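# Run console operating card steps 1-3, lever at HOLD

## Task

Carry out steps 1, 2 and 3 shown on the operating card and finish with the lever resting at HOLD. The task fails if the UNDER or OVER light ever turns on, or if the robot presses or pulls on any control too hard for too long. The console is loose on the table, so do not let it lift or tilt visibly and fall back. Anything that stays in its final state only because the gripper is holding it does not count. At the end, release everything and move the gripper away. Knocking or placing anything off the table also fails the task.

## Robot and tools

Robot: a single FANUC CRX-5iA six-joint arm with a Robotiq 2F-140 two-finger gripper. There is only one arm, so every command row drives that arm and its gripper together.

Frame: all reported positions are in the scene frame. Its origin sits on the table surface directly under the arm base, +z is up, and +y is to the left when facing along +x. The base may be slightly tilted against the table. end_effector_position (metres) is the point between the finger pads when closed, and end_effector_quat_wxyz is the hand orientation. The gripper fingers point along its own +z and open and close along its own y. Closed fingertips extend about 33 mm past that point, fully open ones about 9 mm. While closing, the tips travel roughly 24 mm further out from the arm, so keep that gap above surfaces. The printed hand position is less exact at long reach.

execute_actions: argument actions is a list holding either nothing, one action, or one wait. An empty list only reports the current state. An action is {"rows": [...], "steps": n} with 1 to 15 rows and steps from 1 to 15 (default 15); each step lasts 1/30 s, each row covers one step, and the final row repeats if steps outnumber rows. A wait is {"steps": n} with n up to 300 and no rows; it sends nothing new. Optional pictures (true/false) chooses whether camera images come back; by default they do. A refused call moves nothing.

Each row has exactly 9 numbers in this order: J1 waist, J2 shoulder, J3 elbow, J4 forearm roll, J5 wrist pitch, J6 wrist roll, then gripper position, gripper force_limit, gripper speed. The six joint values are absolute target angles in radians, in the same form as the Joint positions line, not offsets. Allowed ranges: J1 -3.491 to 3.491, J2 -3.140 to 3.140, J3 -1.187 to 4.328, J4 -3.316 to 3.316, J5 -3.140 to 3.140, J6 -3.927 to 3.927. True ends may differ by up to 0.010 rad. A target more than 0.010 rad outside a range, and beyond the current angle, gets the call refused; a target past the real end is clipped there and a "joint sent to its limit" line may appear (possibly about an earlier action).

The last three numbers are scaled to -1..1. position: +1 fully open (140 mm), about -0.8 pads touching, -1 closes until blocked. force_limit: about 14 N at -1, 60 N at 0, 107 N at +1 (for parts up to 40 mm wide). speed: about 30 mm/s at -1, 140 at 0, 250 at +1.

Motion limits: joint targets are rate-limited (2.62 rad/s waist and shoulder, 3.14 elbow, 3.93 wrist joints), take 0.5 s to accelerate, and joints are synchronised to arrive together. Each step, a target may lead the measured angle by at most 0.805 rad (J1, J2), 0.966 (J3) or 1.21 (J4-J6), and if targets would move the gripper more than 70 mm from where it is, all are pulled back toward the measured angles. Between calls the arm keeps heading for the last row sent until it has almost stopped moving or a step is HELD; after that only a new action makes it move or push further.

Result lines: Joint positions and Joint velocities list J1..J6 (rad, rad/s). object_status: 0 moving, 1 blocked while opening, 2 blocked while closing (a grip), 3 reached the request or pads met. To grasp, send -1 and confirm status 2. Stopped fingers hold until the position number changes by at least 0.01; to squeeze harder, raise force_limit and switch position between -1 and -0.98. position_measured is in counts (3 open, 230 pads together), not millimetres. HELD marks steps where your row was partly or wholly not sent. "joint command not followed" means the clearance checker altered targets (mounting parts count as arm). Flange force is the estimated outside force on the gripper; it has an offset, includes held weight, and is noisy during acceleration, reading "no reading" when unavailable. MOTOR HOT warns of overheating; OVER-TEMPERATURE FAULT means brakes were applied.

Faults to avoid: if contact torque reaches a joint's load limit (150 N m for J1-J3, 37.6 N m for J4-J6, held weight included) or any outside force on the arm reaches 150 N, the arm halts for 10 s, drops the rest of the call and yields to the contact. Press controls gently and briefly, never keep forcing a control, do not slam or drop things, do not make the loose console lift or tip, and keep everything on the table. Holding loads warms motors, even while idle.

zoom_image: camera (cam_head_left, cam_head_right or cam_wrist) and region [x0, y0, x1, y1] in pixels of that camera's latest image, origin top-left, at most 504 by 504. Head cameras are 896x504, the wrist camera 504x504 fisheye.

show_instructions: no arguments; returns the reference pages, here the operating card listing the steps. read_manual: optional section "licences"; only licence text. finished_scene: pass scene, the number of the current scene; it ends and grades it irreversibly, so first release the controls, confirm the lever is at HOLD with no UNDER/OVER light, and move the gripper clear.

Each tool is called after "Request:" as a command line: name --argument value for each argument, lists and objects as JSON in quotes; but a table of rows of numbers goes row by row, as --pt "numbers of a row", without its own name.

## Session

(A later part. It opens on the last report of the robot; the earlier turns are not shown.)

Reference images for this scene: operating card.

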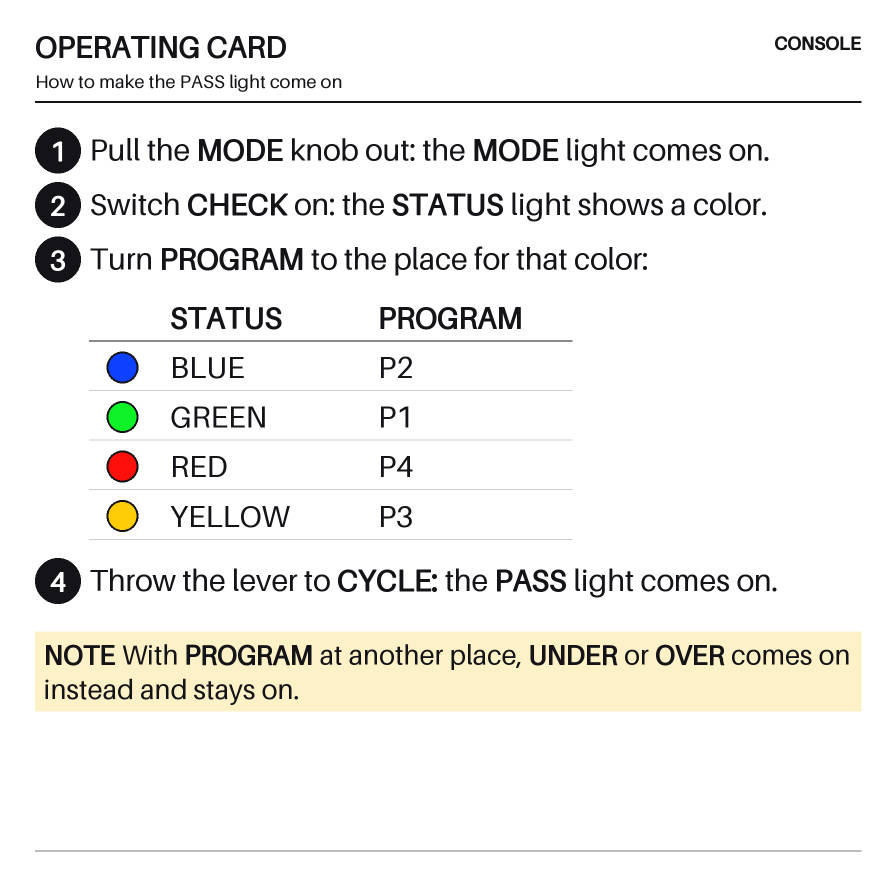

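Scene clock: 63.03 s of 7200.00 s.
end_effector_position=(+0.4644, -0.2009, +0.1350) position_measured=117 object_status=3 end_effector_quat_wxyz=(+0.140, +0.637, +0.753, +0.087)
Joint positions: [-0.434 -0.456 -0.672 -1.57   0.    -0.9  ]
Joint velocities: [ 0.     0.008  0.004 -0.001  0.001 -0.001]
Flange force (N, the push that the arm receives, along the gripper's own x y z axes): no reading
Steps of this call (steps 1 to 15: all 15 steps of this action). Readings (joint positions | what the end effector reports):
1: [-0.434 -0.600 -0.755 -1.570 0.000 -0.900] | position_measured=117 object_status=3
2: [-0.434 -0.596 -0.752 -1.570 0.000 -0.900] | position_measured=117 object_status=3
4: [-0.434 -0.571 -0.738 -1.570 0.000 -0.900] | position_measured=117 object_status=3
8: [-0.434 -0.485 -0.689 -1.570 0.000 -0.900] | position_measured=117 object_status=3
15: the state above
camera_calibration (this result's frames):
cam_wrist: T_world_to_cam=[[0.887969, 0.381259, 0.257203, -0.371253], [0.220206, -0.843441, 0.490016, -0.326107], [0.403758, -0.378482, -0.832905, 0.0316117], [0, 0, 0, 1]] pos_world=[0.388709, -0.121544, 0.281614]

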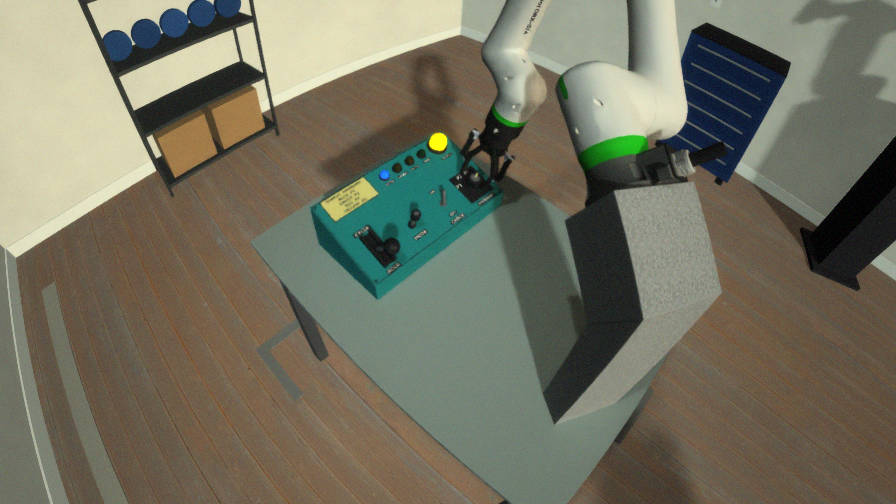

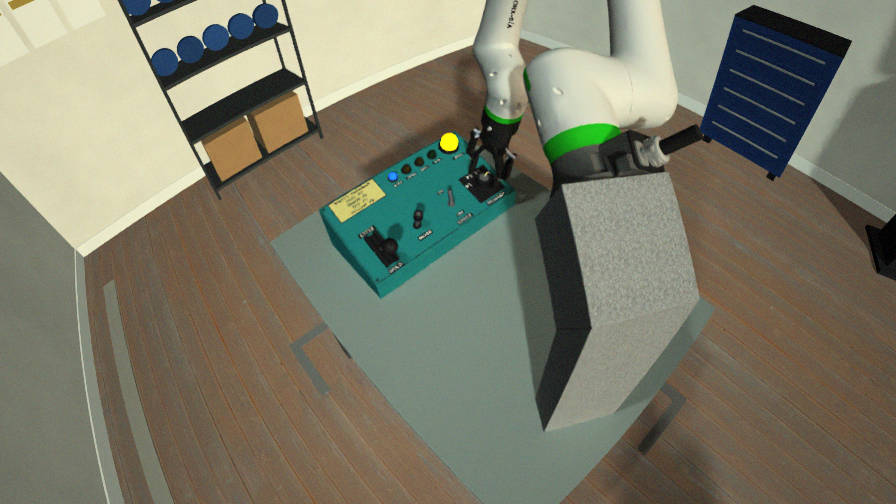

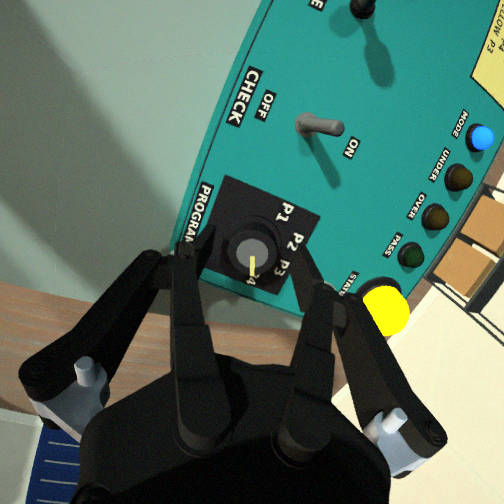

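Centred; lower 7 mm, grip, turn.

Request:
execute_actions --actions '[{"rows":[[-0.433,-0.429,-0.655,-1.57,0,-0.9,-1,-0.4,-0.4]]}]' --pictures false

Request:
execute_actions --actions '[{"rows":[[-0.433,-0.429,-0.655,-1.57,0,-0.18,-1,-0.4,-0.4]]}]' --pictures false

Request:
execute_actions --actions '[{"rows":[[-0.433,-0.429,-0.655,-1.57,0,-0.18,0,-0.4,0]],"steps":10}]' --pictures false

Request:
execute_actions --actions '[{"rows":[[-0.433,-0.8,-0.87,-1.57,0,-0.18,0,-0.4,0]]}]'

Request:
zoom_image --camera "cam_wrist" --region '[150,100,350,300]'

Scene clock: 71.73 s of 7200.00 s.
end_effector_position=(+0.4665, -0.2004, +0.1280) position_measured=167 object_status=0 end_effector_quat_wxyz=(+0.136, +0.637, +0.754, +0.086)
Joint positions: [-0.433 -0.429 -0.655 -1.57  -0.    -0.9  ]
Joint velocities: [ 0.003  0.     0.002  0.     0.001 -0.   ]
Flange force (N, the push that the arm receives, along the gripper's own x y z axes): no reading
Steps of this call (steps 1 to 15: the robot went on to your last target; steps 16 to 90: nothing new was sent; then 5.20 s passed at rest; steps 91 to 105: all 15 steps of this action). Readings (joint positions | what the end effector reports):
91: [-0.434 -0.455 -0.672 -1.570 -0.000 -0.900] | position_measured=117 object_status=0
92: [-0.434 -0.451 -0.669 -1.570 -0.000 -0.900] | position_measured=120 object_status=0
94: [-0.434 -0.439 -0.661 -1.570 -0.000 -0.900] | position_measured=130 object_status=0
98: [-0.433 -0.431 -0.656 -1.570 -0.000 -0.900] | position_measured=151 object_status=0
105: the state above

Scene clock: 72.23 s of 7200.00 s.
end_effector_position=(+0.4663, -0.2005, +0.1278) position_measured=167 object_status=2 end_effector_quat_wxyz=(+0.156, +0.366, +0.917, +0.039)
Joint positions: [-0.433 -0.429 -0.655 -1.57   0.    -0.255]
Joint velocities: [-0.     0.001  0.     0.     0.     1.04 ]
Flange force (N, the push that the arm receives, along the gripper's own x y z axes): no reading
Steps of this call (steps 1 to 15: all 15 steps of this action). Readings (joint positions | what the end effector reports):
1: [-0.433 -0.429 -0.655 -1.570 -0.000 -0.899] | position_measured=167 object_status=0
2: [-0.433 -0.429 -0.655 -1.570 -0.000 -0.893] | position_measured=167 object_status=2
4: [-0.433 -0.429 -0.655 -1.570 -0.000 -0.855] | position_measured=167 object_status=2
8: [-0.433 -0.429 -0.655 -1.570 -0.000 -0.676] | position_measured=167 object_status=2
15: the state above

Scene clock: 72.57 s of 7200.00 s.
end_effector_position=(+0.4667, -0.2003, +0.1279) position_measured=129 object_status=0 end_effector_quat_wxyz=(+0.158, +0.331, +0.930, +0.033)
Joint positions: [-0.433 -0.429 -0.655 -1.57  -0.    -0.18 ]
Joint velocities: [ 0.    -0.    -0.002 -0.001  0.002  0.001]
Flange force (N, the push that the arm receives, along the gripper's own x y z axes): no reading
Steps of this call (steps 1 to 10: all 10 steps of this action). Readings (joint positions | what the end effector reports):
1: [-0.433 -0.429 -0.655 -1.570 0.000 -0.224] | position_measured=167 object_status=0
2: [-0.433 -0.429 -0.655 -1.570 -0.000 -0.202] | position_measured=167 object_status=0
4: [-0.433 -0.429 -0.654 -1.570 -0.001 -0.182] | position_measured=147 object_status=0
8: [-0.433 -0.429 -0.655 -1.570 -0.000 -0.180] | position_measured=129 object_status=0
10: the state above

Scene clock: 73.07 s of 7200.00 s.
end_effector_position=(+0.4487, -0.2022, +0.2134) position_measured=129 object_status=3 end_effector_quat_wxyz=(+0.229, +0.331, +0.915, +0.021)
Joint positions: [-0.433 -0.783 -0.86  -1.57  -0.    -0.18 ]
Joint velocities: [-0.001 -0.37  -0.213  0.001  0.     0.001]
Flange force (N, the push that the arm receives, along the gripper's own x y z axes): no reading
Steps of this call (steps 1 to 15: all 15 steps of this action). Readings (joint positions | what the end effector reports):
1: [-0.433 -0.429 -0.655 -1.570 -0.000 -0.180] | position_measured=129 object_status=0
2: [-0.433 -0.433 -0.657 -1.570 -0.000 -0.180] | position_measured=129 object_status=0
4: [-0.433 -0.458 -0.672 -1.570 -0.000 -0.180] | position_measured=129 object_status=3
8: [-0.433 -0.578 -0.742 -1.570 -0.000 -0.180] | position_measured=129 object_status=3
15: the state above
camera_calibration (this result's frames):
cam_wrist: T_world_to_cam=[[0.444411, 0.892631, 0.0755624, -0.0358328], [0.590025, -0.355133, 0.725087, -0.479525], [0.674069, -0.277653, -0.6845, -0.0298714], [0, 0, 0, 1]] pos_world=[0.318992, -0.146604, 0.329958]

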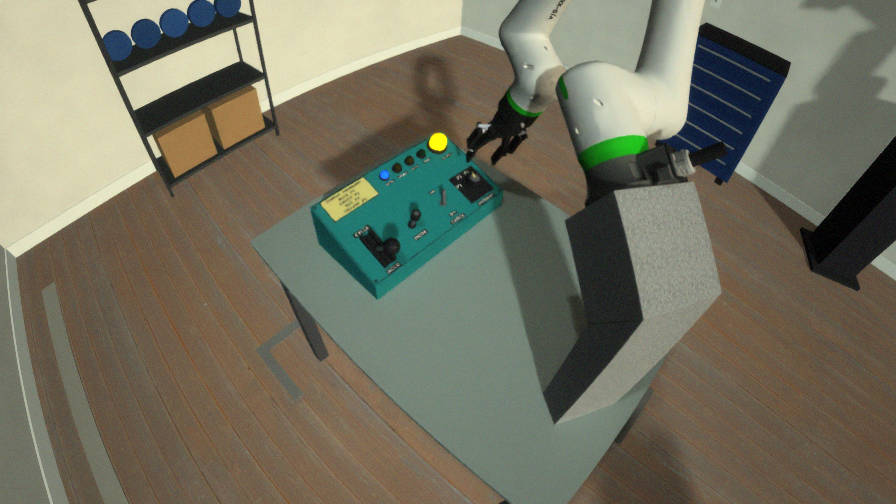

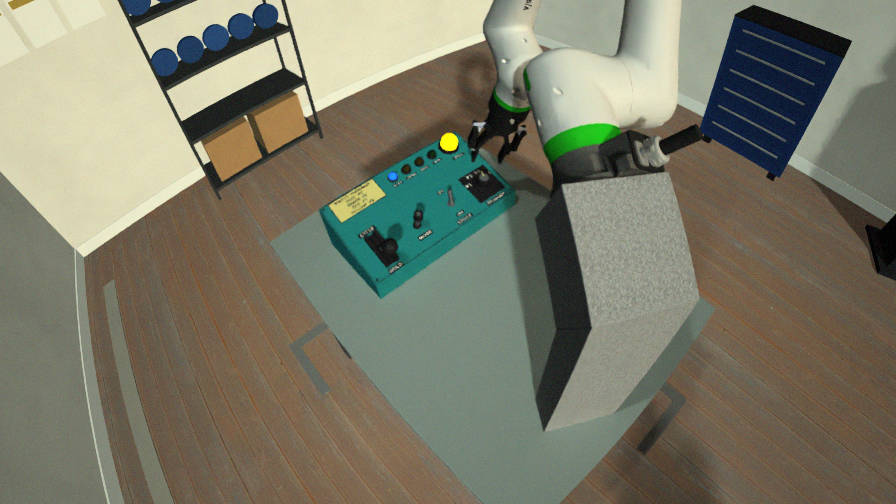

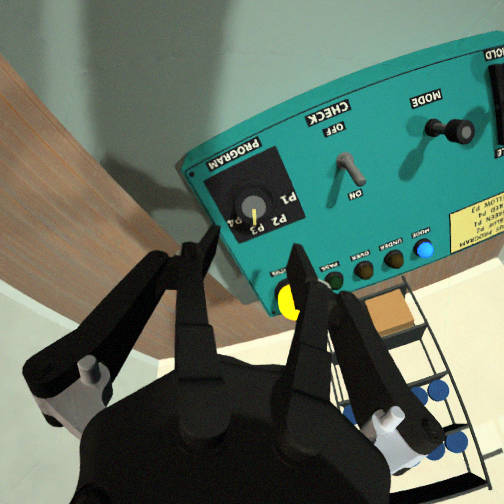

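Region (150, 100, 350, 300) of cam_wrist's 504x504 image, scaled by 2.520, with more detail than that image has.

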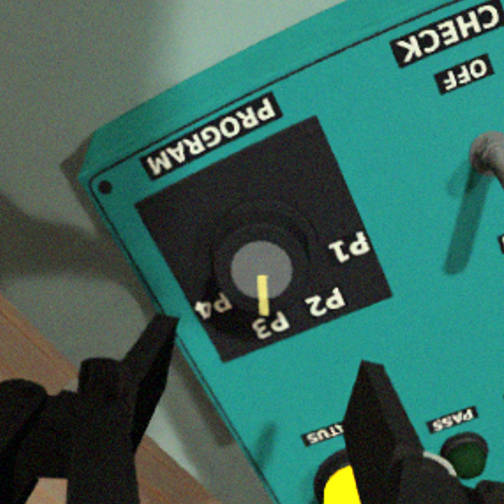

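Request:
finished_scene --scene 2

The scene is finished: the task was done.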